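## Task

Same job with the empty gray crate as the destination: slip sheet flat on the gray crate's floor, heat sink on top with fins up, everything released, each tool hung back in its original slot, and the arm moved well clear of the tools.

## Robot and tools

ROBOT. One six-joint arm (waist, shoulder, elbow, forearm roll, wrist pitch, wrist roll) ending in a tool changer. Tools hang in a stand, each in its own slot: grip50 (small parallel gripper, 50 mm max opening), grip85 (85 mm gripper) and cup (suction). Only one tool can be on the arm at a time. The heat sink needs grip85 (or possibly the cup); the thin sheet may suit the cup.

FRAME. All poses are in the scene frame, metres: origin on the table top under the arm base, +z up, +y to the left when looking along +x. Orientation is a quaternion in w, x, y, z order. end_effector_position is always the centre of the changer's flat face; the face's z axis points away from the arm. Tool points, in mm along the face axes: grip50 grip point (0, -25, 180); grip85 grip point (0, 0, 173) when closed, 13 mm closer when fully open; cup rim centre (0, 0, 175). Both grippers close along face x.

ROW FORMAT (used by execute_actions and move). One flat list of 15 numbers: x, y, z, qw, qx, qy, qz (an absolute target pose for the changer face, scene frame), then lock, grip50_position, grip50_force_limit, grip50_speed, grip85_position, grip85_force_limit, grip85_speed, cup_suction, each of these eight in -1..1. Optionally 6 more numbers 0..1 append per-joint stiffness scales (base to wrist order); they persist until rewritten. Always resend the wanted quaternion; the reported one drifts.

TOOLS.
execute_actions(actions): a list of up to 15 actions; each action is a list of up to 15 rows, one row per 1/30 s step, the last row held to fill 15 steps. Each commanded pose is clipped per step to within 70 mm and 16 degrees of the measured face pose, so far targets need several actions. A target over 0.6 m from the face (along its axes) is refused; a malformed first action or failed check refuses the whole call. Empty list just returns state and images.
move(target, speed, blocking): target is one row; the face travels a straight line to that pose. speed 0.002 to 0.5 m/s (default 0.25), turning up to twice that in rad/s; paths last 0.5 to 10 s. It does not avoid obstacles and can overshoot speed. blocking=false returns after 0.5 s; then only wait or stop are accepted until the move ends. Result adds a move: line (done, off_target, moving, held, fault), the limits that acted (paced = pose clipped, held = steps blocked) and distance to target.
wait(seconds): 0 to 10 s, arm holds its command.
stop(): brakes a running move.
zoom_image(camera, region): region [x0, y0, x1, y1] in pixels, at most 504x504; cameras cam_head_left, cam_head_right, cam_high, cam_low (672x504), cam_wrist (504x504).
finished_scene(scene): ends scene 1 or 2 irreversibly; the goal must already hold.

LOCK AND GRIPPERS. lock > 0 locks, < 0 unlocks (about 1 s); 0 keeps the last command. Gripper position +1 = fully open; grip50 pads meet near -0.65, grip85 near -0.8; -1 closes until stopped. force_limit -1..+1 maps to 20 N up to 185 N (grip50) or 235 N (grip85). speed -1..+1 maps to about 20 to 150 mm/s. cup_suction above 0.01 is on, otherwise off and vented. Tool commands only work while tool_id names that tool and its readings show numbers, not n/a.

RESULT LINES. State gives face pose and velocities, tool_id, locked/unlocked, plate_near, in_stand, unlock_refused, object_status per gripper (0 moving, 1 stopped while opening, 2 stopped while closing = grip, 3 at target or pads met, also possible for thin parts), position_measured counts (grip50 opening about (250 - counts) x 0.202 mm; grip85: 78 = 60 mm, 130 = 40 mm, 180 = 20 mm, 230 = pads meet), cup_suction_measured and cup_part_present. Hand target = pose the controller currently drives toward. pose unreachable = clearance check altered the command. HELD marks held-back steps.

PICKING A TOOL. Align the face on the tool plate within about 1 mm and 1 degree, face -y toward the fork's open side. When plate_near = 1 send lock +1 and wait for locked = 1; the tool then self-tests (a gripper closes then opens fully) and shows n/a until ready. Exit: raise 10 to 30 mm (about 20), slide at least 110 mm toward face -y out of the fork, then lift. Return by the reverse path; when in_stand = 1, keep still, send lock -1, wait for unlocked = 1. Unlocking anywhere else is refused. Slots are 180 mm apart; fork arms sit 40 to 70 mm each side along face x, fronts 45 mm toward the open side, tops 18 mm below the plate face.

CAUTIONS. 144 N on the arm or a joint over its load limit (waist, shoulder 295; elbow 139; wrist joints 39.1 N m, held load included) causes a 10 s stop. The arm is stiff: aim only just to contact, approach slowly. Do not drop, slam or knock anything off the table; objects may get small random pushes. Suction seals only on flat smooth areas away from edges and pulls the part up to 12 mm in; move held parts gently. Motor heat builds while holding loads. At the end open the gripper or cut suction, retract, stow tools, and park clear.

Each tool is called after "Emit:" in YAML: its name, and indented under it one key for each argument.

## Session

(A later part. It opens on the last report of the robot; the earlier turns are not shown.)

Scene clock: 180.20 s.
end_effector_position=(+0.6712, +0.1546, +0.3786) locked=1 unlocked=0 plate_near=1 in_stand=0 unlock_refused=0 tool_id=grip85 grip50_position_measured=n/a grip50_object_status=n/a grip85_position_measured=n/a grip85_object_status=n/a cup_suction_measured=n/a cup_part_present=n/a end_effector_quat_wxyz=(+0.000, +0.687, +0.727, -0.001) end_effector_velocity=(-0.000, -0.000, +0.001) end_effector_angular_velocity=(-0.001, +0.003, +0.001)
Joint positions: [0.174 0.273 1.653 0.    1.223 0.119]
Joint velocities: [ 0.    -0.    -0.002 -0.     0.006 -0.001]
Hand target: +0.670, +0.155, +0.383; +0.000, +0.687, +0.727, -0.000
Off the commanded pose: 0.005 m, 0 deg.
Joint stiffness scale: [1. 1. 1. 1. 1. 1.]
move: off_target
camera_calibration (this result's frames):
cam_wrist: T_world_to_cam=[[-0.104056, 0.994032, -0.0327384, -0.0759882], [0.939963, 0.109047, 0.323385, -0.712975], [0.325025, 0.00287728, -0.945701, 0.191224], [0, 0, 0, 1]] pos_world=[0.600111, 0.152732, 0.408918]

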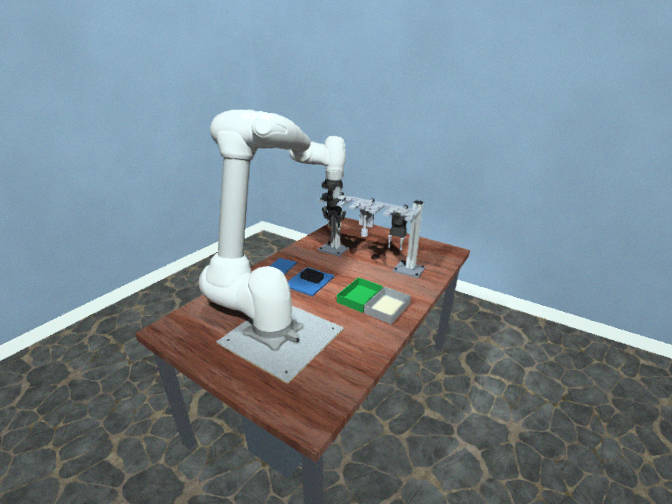

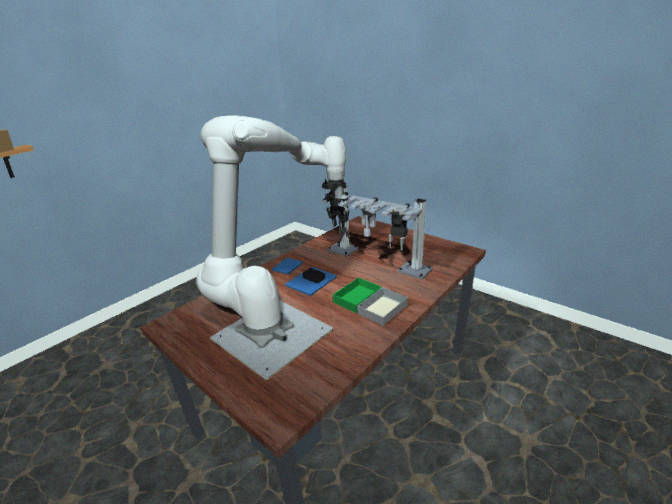

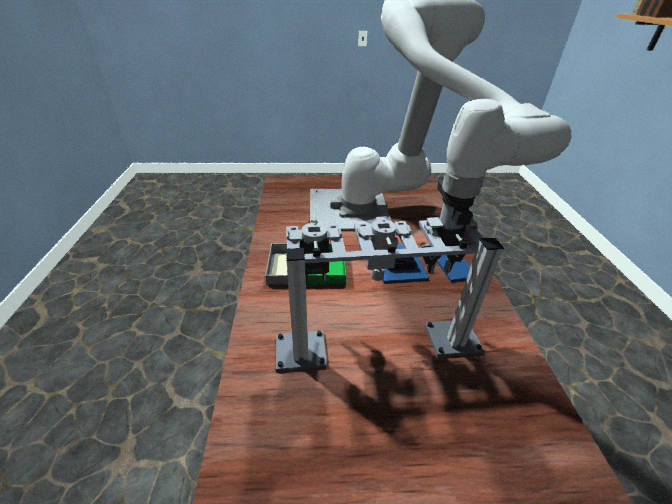

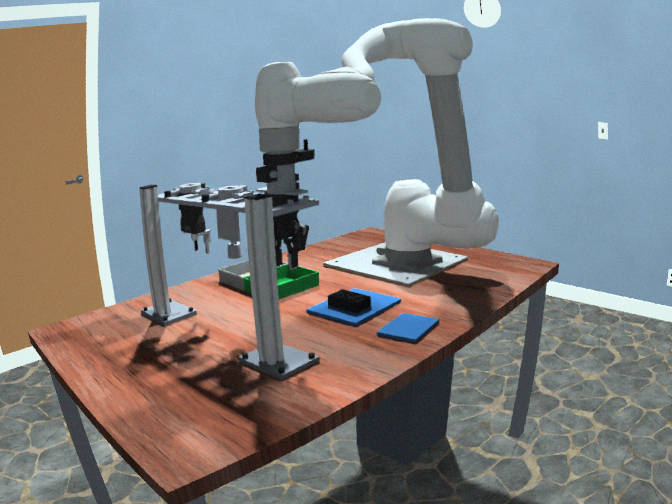

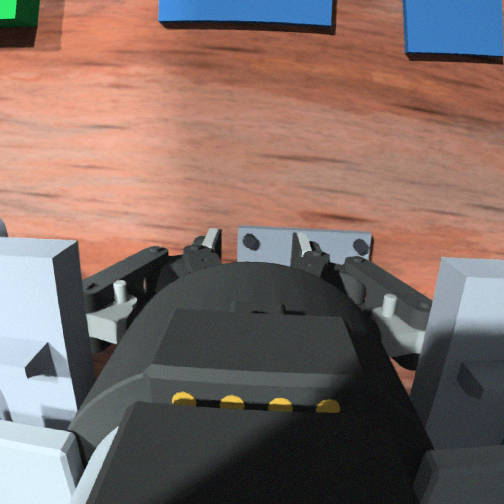

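Emit:
move:
  target: [0.53,0.149,0.381,0,0.687,0.7266,0,0,0,0,0,0.8,0,0,0]
  speed: 0.1

Emit:
move:
  target: [0.42,0.125,0.27,0,1,0.014,0,0,0,0,0,0.8,0,0,0]
  speed: 0.4

Emit:
move:
  target: [0.42,0.125,0.198,0,1,0.014,0,0,0,0,0,0.8,0,0,0]
  speed: 0.04

Emit:
move:
  target: [0.42,0.125,0.198,0,1,0.014,0,0,0,0,0,-1,-0.3,-0.5,0]

Emit:
move:
  target: [0.42,0.125,0.27,0,1,0.014,0,0,0,0,0,-1,-0.3,-0.5,0]
  speed: 0.06

Emit:
move:
  target: [0.402,-0.305,0.265,0,1,-0.015,0,0,0,0,0,-1,-0.3,-0.5,0]
  speed: 0.2

Scene clock: 191.90 s.
end_effector_position=(+0.5318, +0.1473, +0.3797) locked=1 unlocked=0 plate_near=1 in_stand=0 unlock_refused=0 tool_id=grip85 grip50_position_measured=n/a grip50_object_status=n/a grip85_position_measured=28 grip85_object_status=3 cup_suction_measured=n/a cup_part_present=n/a end_effector_quat_wxyz=(-0.001, +0.687, +0.727, -0.003) end_effector_velocity=(-0.002, -0.000, +0.000) end_effector_angular_velocity=(-0.000, -0.001, -0.000)
Joint positions: [0.205 0.062 1.902 0.    1.189 0.15 ]
Joint velocities: [ 0.001 -0.004  0.004 -0.001 -0.001  0.001]
Hand target: +0.530, +0.149, +0.381; +0.000, +0.687, +0.727, +0.000
Off the commanded pose: 0.003 m, 0 deg.
Joint stiffness scale: [1. 1. 1. 1. 1. 1.]
move: done
camera_calibration (this result's frames):
cam_wrist: T_world_to_cam=[[-0.104543, 0.993959, -0.0334161, -0.0827031], [0.941295, 0.109737, 0.319251, -0.580808], [0.320989, 0.00192089, -0.947081, 0.240452], [0, 0, 0, 1]] pos_world=[0.460883, 0.145477, 0.410388]

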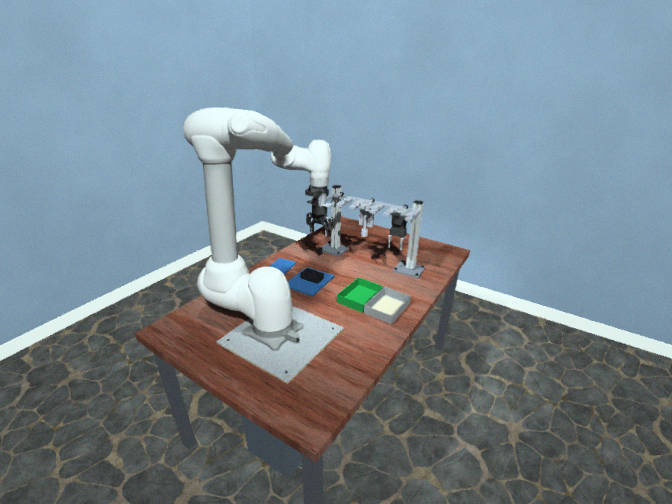

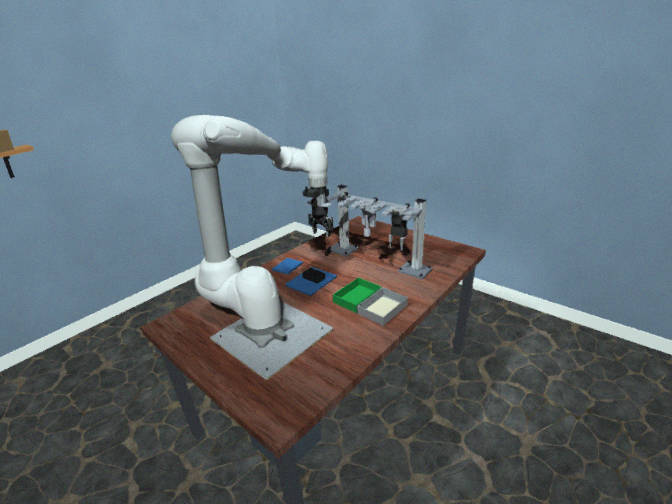

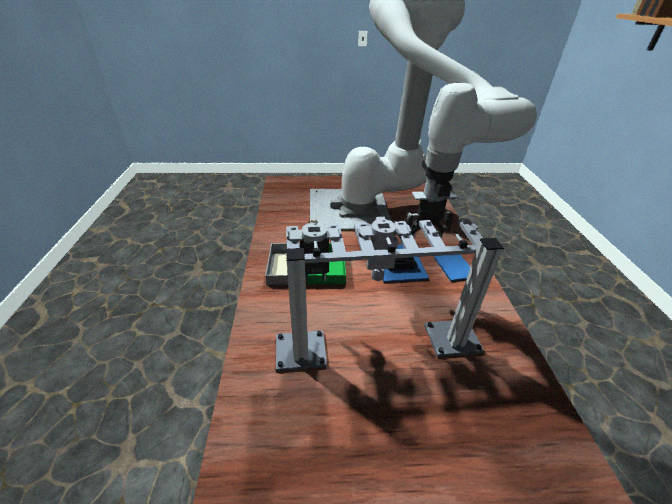

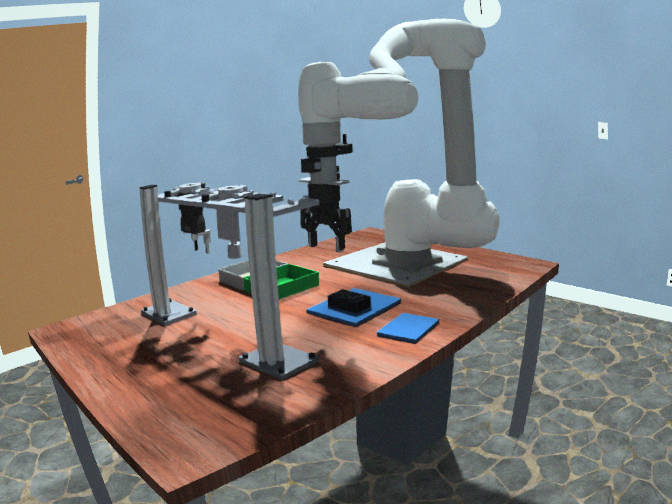

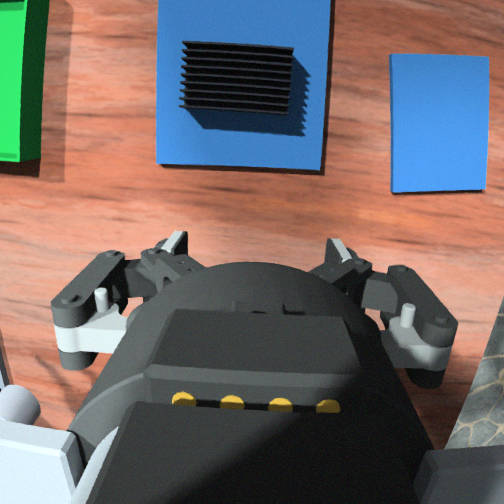

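Scene clock: 194.50 s.
end_effector_position=(+0.4207, +0.1250, +0.2691) locked=1 unlocked=0 plate_near=1 in_stand=0 unlock_refused=0 tool_id=grip85 grip50_position_measured=n/a grip50_object_status=n/a grip85_position_measured=28 grip85_object_status=3 cup_suction_measured=n/a cup_part_present=n/a end_effector_quat_wxyz=(-0.001, +1.000, +0.014, -0.004) end_effector_velocity=(-0.000, -0.000, -0.001) end_effector_angular_velocity=(-0.002, -0.002, -0.012)
Joint positions: [ 0.205 -0.022  2.214  0.007  0.961  1.745]
Joint velocities: [ 0.    -0.001  0.002 -0.003 -0.003  0.014]
Hand target: +0.420, +0.125, +0.270; -0.000, +1.000, +0.014, -0.000
Off the commanded pose: 0.001 m, 0 deg.
Joint stiffness scale: [1. 1. 1. 1. 1. 1.]
move: done
camera_calibration (this result's frames):
cam_wrist: T_world_to_cam=[[0.996371, 0.0761892, -0.0379455, -0.423041], [0.0843768, -0.942748, 0.322656, 0.0526858], [-0.0111901, -0.324687, -0.945755, 0.351589], [0, 0, 0, 1]] pos_world=[0.420994, 0.196057, 0.299465]

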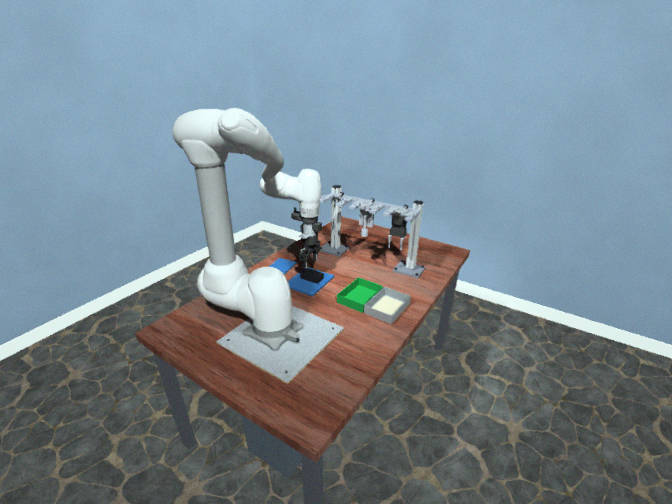

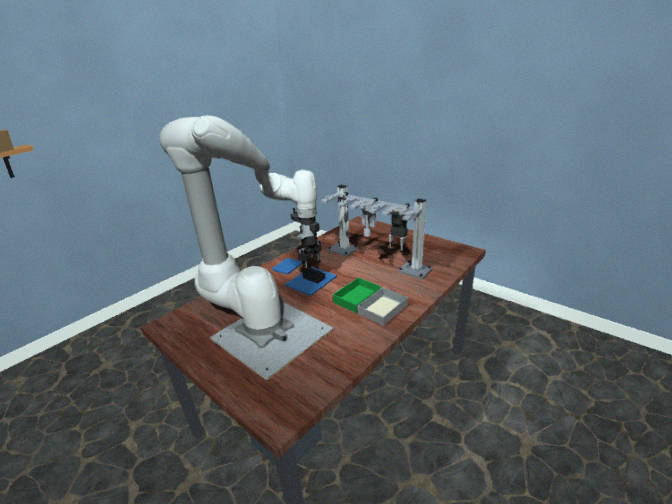

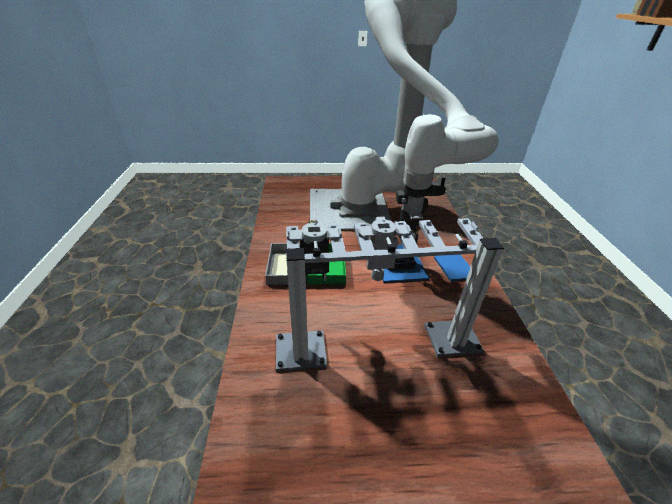

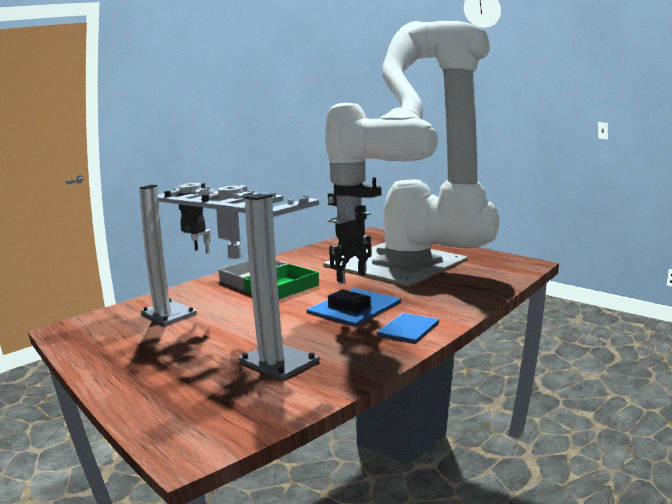

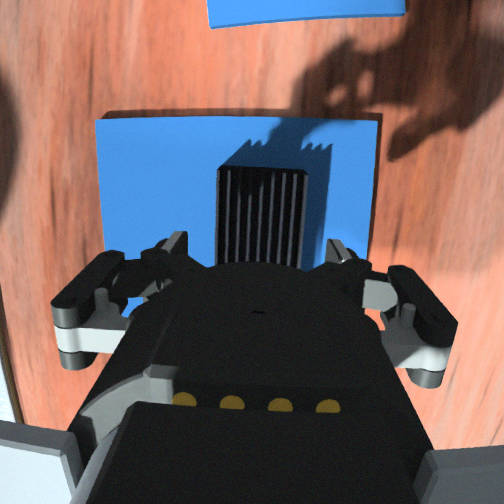

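Scene clock: 196.63 s.
end_effector_position=(+0.4202, +0.1246, +0.2010) locked=1 unlocked=0 plate_near=1 in_stand=0 unlock_refused=0 tool_id=grip85 grip50_position_measured=n/a grip50_object_status=n/a grip85_position_measured=28 grip85_object_status=3 cup_suction_measured=n/a cup_part_present=n/a end_effector_quat_wxyz=(-0.002, +1.000, +0.013, +0.001) end_effector_velocity=(+0.000, +0.000, -0.002) end_effector_angular_velocity=(+0.001, -0.001, -0.000)
Joint positions: [0.205 0.065 2.284 0.007 0.796 1.746]
Joint velocities: [ 0.     0.003  0.002  0.002 -0.006 -0.001]
Hand target: +0.420, +0.125, +0.198; -0.000, +1.000, +0.014, -0.000
Off the commanded pose: 0.003 m, 0 deg.
Joint stiffness scale: [1. 1. 1. 1. 1. 1.]
move: done
camera_calibration (this result's frames):
cam_wrist: T_world_to_cam=[[0.996836, 0.0740745, -0.0288218, -0.426854], [0.0794154, -0.943263, 0.322411, 0.0764967], [-0.00330411, -0.32368, -0.946161, 0.283654], [0, 0, 0, 1]] pos_world=[0.420366, 0.195589, 0.231416]

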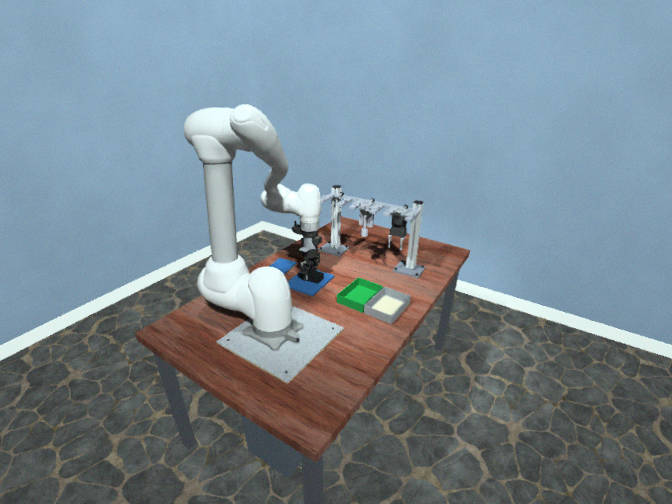

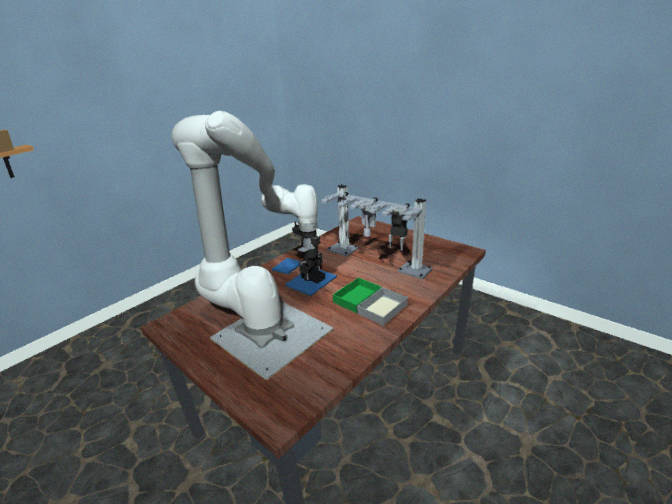

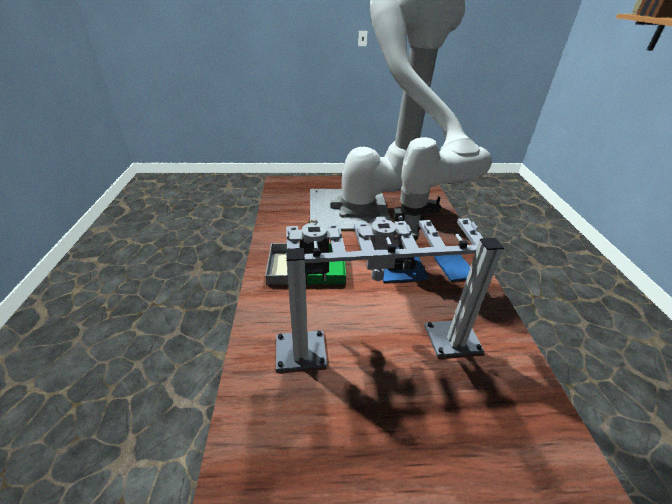

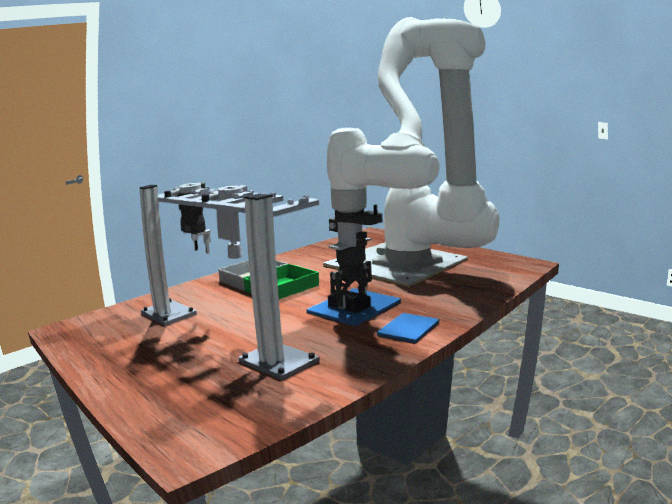

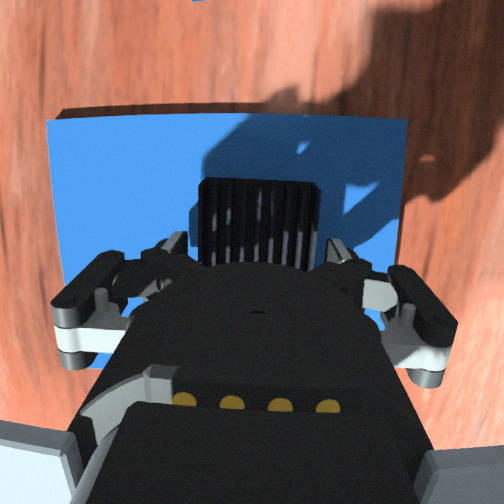

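Scene clock: 197.33 s.
end_effector_position=(+0.4203, +0.1246, +0.2010) locked=1 unlocked=0 plate_near=1 in_stand=0 unlock_refused=0 tool_id=grip85 grip50_position_measured=n/a grip50_object_status=n/a grip85_position_measured=80 grip85_object_status=2 cup_suction_measured=n/a cup_part_present=n/a end_effector_quat_wxyz=(-0.002, +1.000, +0.013, +0.001) end_effector_velocity=(+0.000, -0.000, +0.000) end_effector_angular_velocity=(-0.001, -0.000, +0.001)
Joint positions: [0.205 0.065 2.284 0.007 0.795 1.746]
Joint velocities: [ 0.     0.    -0.001 -0.001  0.     0.   ]
Hand target: +0.420, +0.125, +0.198; -0.000, +1.000, +0.014, -0.000
Off the commanded pose: 0.003 m, 0 deg.
Joint stiffness scale: [1. 1. 1. 1. 1. 1.]
move: done
camera_calibration (this result's frames):
cam_wrist: T_world_to_cam=[[0.99685, 0.0739232, -0.0287206, -0.426909], [0.0792395, -0.943281, 0.3224, 0.0765829], [-0.00325874, -0.32366, -0.946168, 0.28363], [0, 0, 0, 1]] pos_world=[0.42042, 0.195597, 0.23141]

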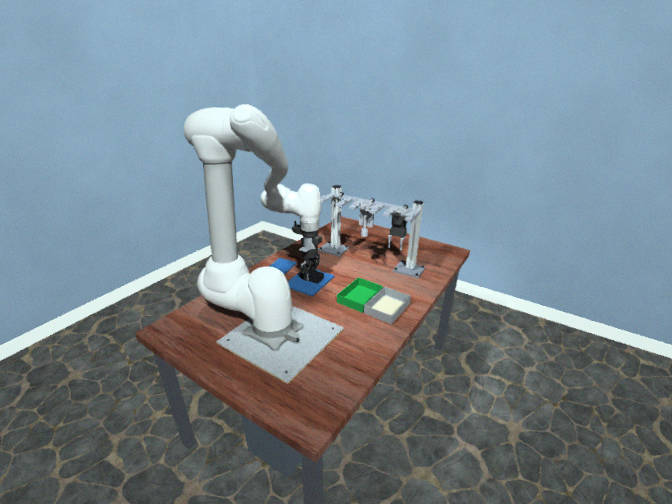

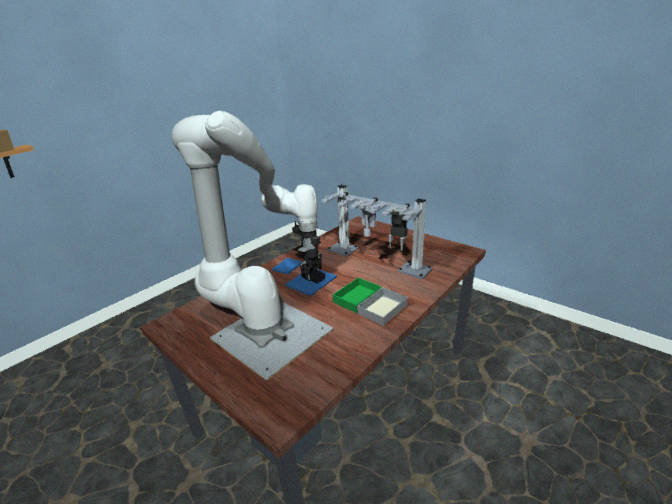

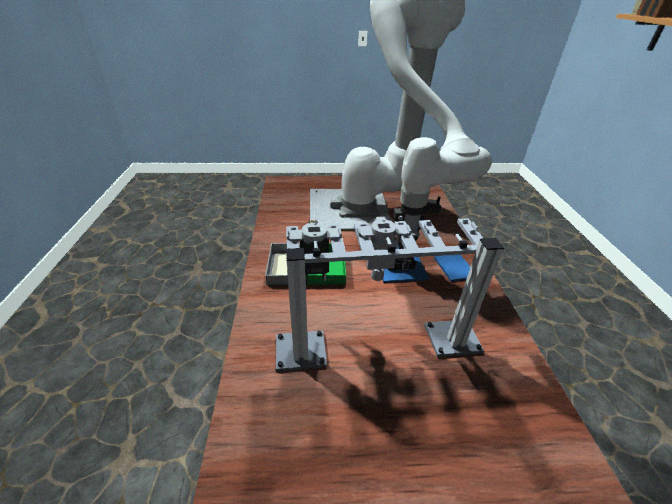

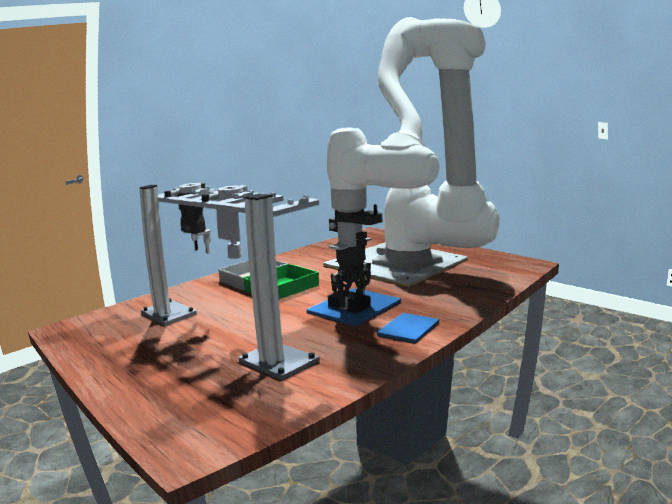

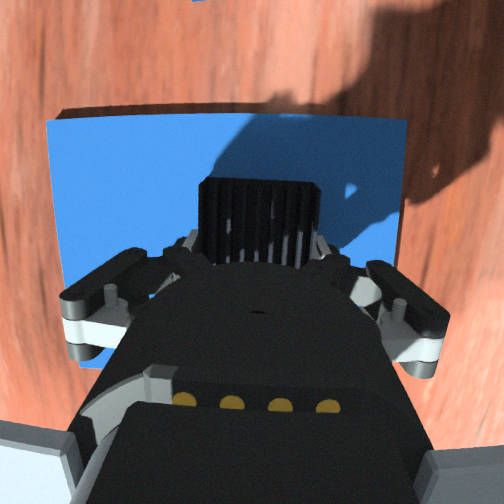

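Scene clock: 198.90 s.
end_effector_position=(+0.4203, +0.1248, +0.2666) locked=1 unlocked=0 plate_near=1 in_stand=0 unlock_refused=0 tool_id=grip85 grip50_position_measured=n/a grip50_object_status=n/a grip85_position_measured=80 grip85_object_status=2 cup_suction_measured=n/a cup_part_present=n/a end_effector_quat_wxyz=(-0.001, +1.000, +0.013, -0.002) end_effector_velocity=(-0.000, +0.000, +0.001) end_effector_angular_velocity=(+0.000, +0.002, -0.003)
Joint positions: [ 0.205 -0.021  2.219  0.007  0.952  1.747]
Joint velocities: [-0.    -0.002 -0.001  0.001  0.005  0.002]
Hand target: +0.420, +0.125, +0.270; +0.000, +1.000, +0.014, +0.000
Off the commanded pose: 0.003 m, 0 deg.
Joint stiffness scale: [1. 1. 1. 1. 1. 1.]
move: done
camera_calibration (this result's frames):
cam_wrist: T_world_to_cam=[[0.996665, 0.0742271, -0.033914, -0.423634], [0.0812129, -0.942973, 0.32281, 0.0546272], [-0.00801875, -0.324488, -0.945856, 0.34785], [0, 0, 0, 1]] pos_world=[0.420574, 0.19583, 0.297014]

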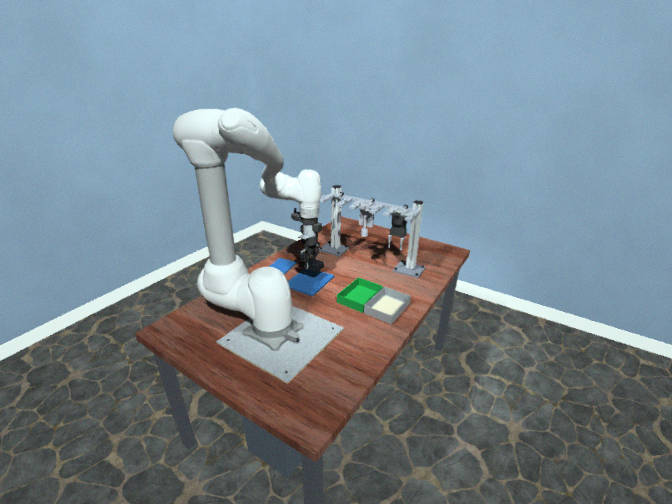

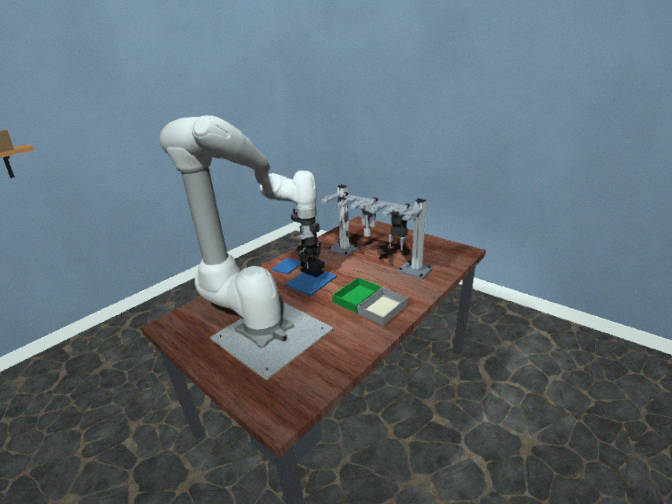

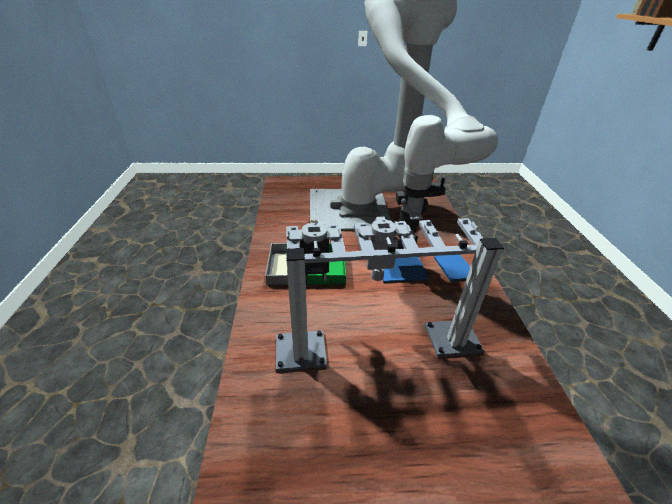

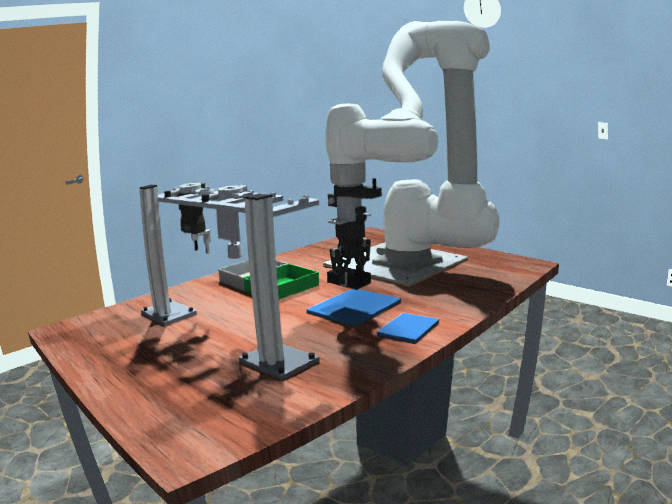

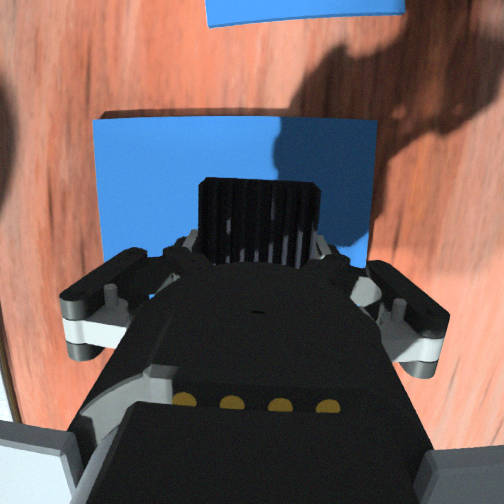

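Scene clock: 201.60 s.
end_effector_position=(+0.4009, -0.3024, +0.2660) locked=1 unlocked=0 plate_near=1 in_stand=0 unlock_refused=0 tool_id=grip85 grip50_position_measured=n/a grip50_object_status=n/a grip85_position_measured=80 grip85_object_status=2 cup_suction_measured=n/a cup_part_present=n/a end_effector_quat_wxyz=(-0.001, +1.000, -0.015, +0.000) end_effector_velocity=(+0.000, -0.002, -0.000) end_effector_angular_velocity=(-0.000, -0.001, +0.000)
Joint positions: [-0.714  0.081  2.115 -0.001  0.951  0.888]
Joint velocities: [-0.003  0.002 -0.002  0.001 -0.001 -0.004]
Hand target: +0.401, -0.305, +0.265; -0.001, +1.000, -0.015, -0.000
Off the commanded pose: 0.003 m, 0 deg.
Joint stiffness scale: [1. 1. 1. 1. 1. 1.]
move: done
camera_calibration (this result's frames):
cam_wrist: T_world_to_cam=[[0.999397, 0.0180323, -0.0296631, -0.391894], [0.0266811, -0.945661, 0.324058, -0.325721], [-0.0222077, -0.324654, -0.945572, 0.213995], [0, 0, 0, 1]] pos_world=[0.4051, -0.23148, 0.296276]

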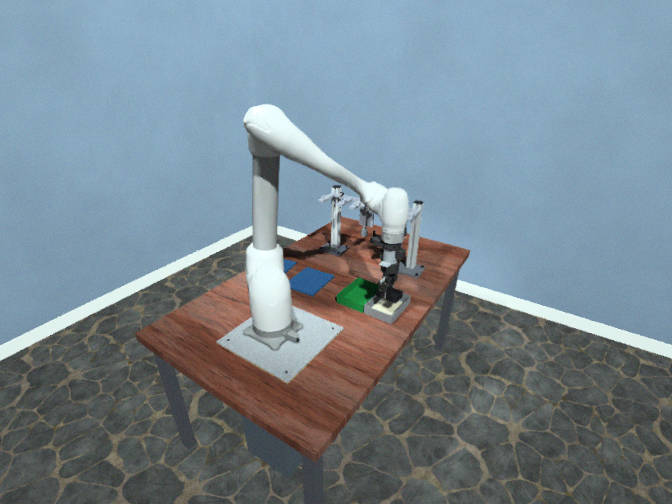

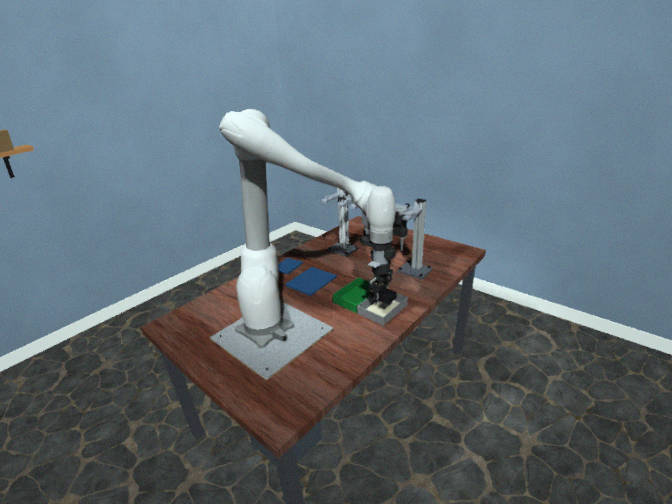

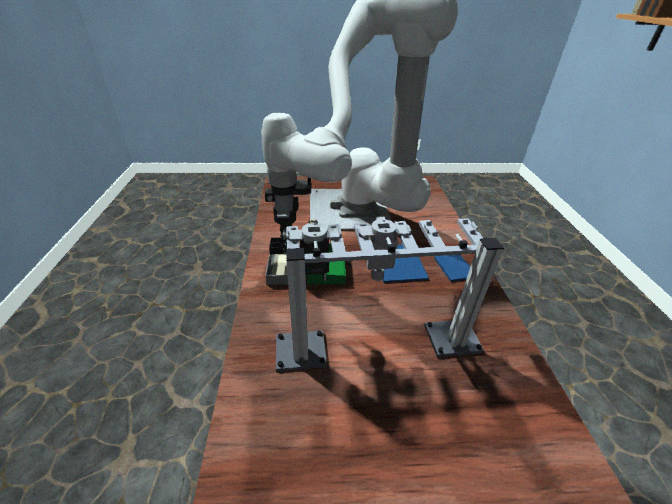

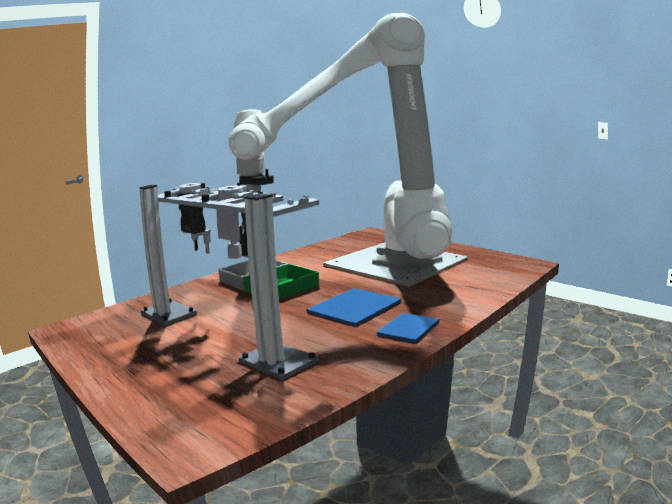

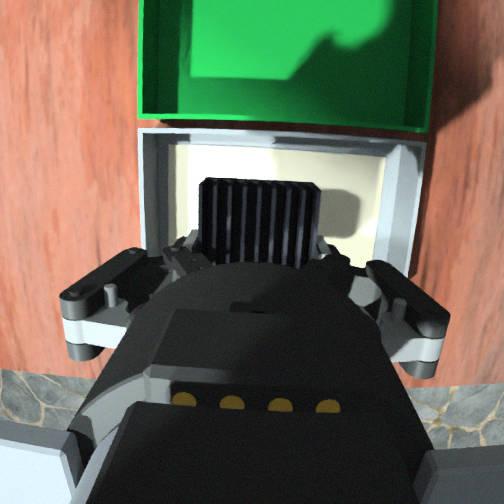

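Emit:
move:
  target: [0.416,-0.293,0.255,0,1,-0.015,0,0,0,0,0,-1,-0.3,-0.5,0]
  speed: 0.04

Emit:
move:
  target: [0.416,-0.293,0.2,0,1,-0.015,0,0,0,0,0,-1,-0.3,-0.5,0]
  speed: 0.03

Scene clock: 209.17 s.
end_effector_position=(+0.4141, -0.2933, +0.2571) locked=1 unlocked=0 plate_near=1 in_stand=0 unlock_refused=0 tool_id=grip85 grip50_position_measured=n/a grip50_object_status=n/a grip85_position_measured=80 grip85_object_status=2 cup_suction_measured=n/a cup_part_present=n/a end_effector_quat_wxyz=(-0.001, +1.000, -0.016, +0.000) end_effector_velocity=(+0.001, +0.001, -0.001) end_effector_angular_velocity=(+0.000, +0.000, -0.001)
Joint positions: [-0.684  0.099  2.115 -0.001  0.933  0.92 ]
Joint velocities: [ 0.003  0.002 -0.     0.    -0.002  0.004]
Hand target: +0.416, -0.293, +0.255; +0.000, +1.000, -0.015, +0.000
Off the commanded pose: 0.003 m, 0 deg.
Joint stiffness scale: [1. 1. 1. 1. 1. 1.]
move: done
camera_calibration (this result's frames):
cam_wrist: T_world_to_cam=[[0.99942, 0.016625, -0.0297361, -0.405834], [0.0253762, -0.945654, 0.324184, -0.314043], [-0.0227305, -0.32475, -0.945527, 0.209095], [0, 0, 0, 1]] pos_world=[0.41832, -0.222325, 0.287444]

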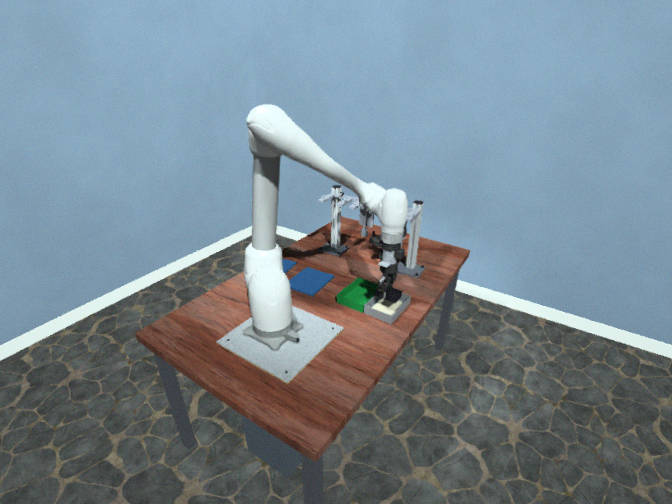

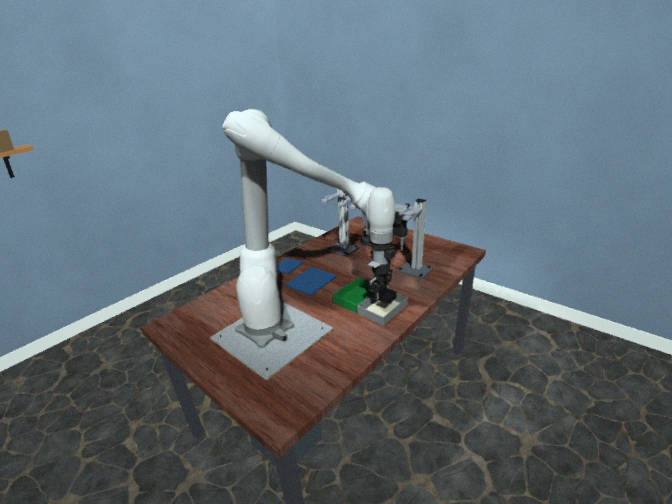

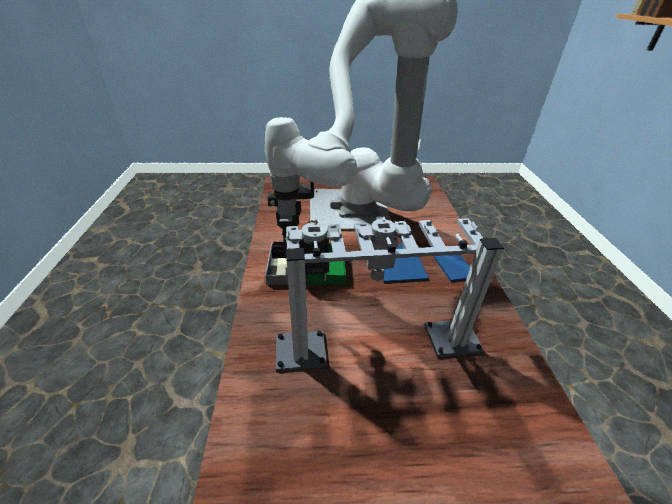

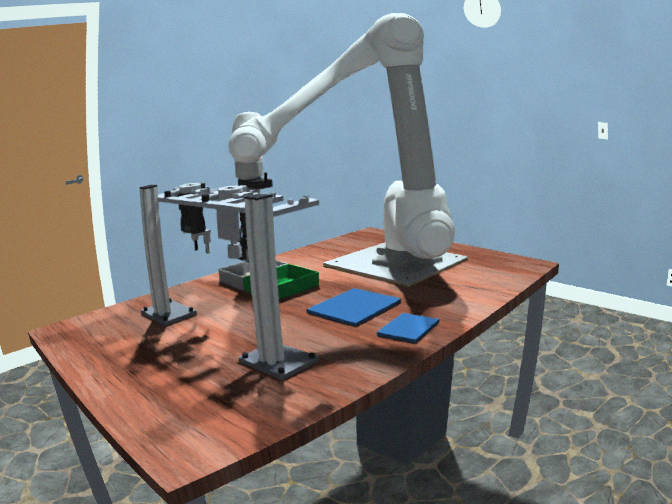

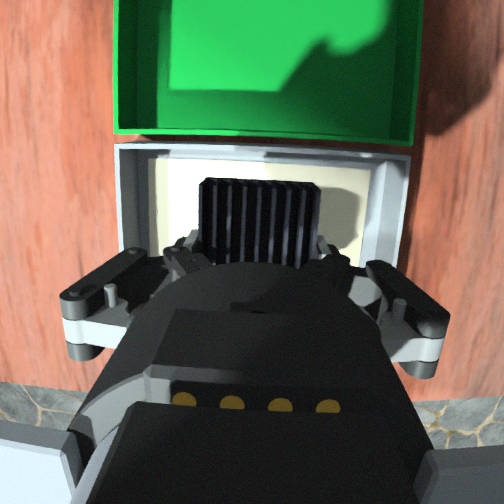

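Scene clock: 211.40 s.
end_effector_position=(+0.4152, -0.2939, +0.2030) locked=1 unlocked=0 plate_near=1 in_stand=0 unlock_refused=0 tool_id=grip85 grip50_position_measured=n/a grip50_object_status=n/a grip85_position_measured=80 grip85_object_status=2 cup_suction_measured=n/a cup_part_present=n/a end_effector_quat_wxyz=(-0.000, +1.000, -0.016, +0.001) end_effector_velocity=(+0.000, -0.000, -0.002) end_effector_angular_velocity=(-0.001, -0.001, +0.001)
Joint positions: [-0.684  0.166  2.161 -0.001  0.818  0.921]
Joint velocities: [-0.     0.003  0.001 -0.001 -0.005 -0.001]
Hand target: +0.416, -0.293, +0.200; -0.000, +1.000, -0.015, +0.000
Off the commanded pose: 0.003 m, 0 deg.
Joint stiffness scale: [1. 1. 1. 1. 1. 1.]
move: done
camera_calibration (this result's frames):
cam_wrist: T_world_to_cam=[[0.999463, 0.016402, -0.0283516, -0.408884], [0.0247384, -0.945321, 0.3252, -0.296993], [-0.0214675, -0.325727, -0.94522, 0.156868], [0, 0, 0, 1]] pos_world=[0.419379, -0.222951, 0.233264]

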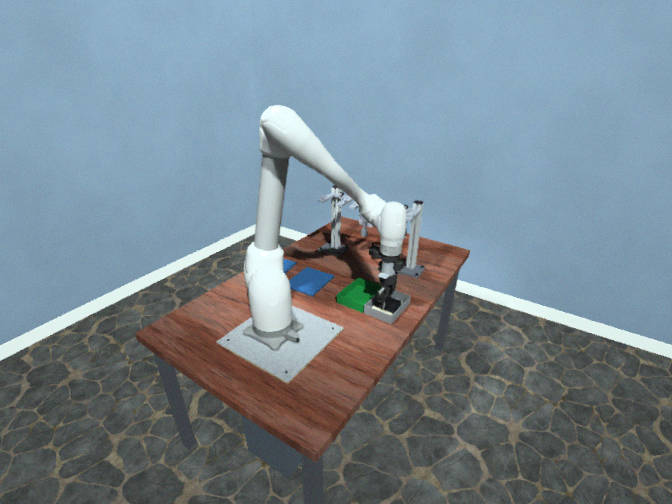

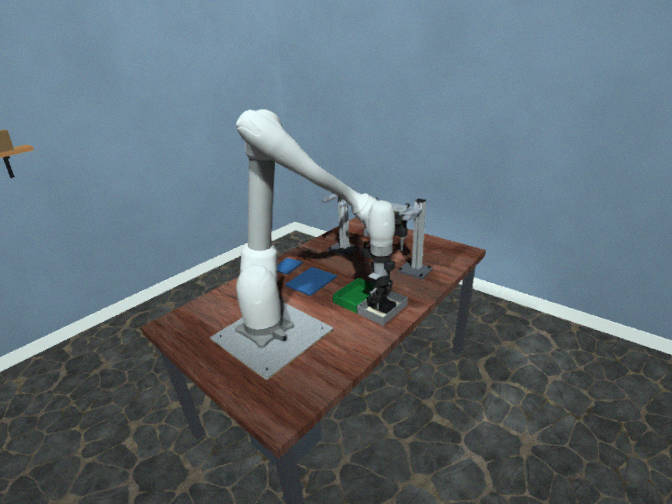

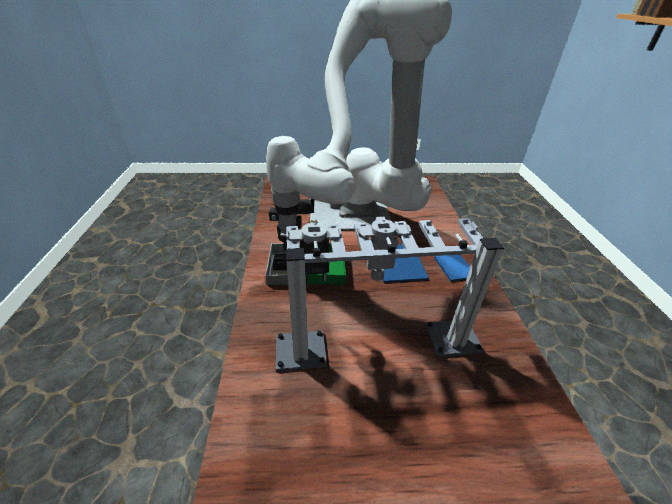

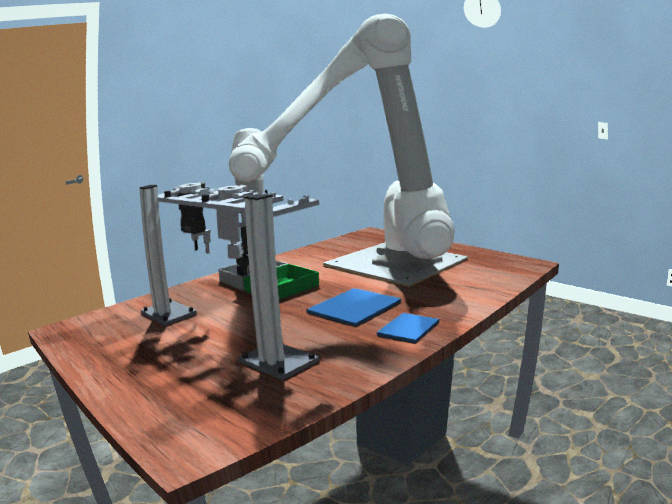

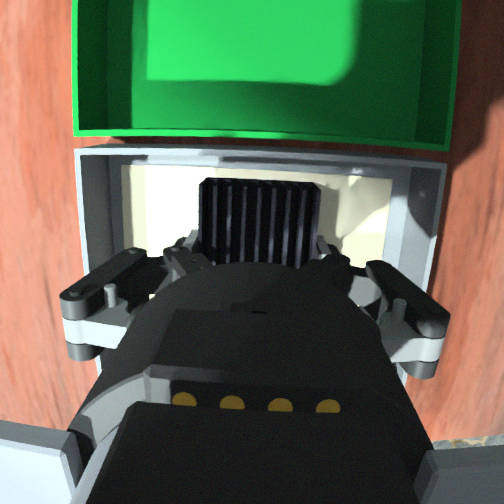

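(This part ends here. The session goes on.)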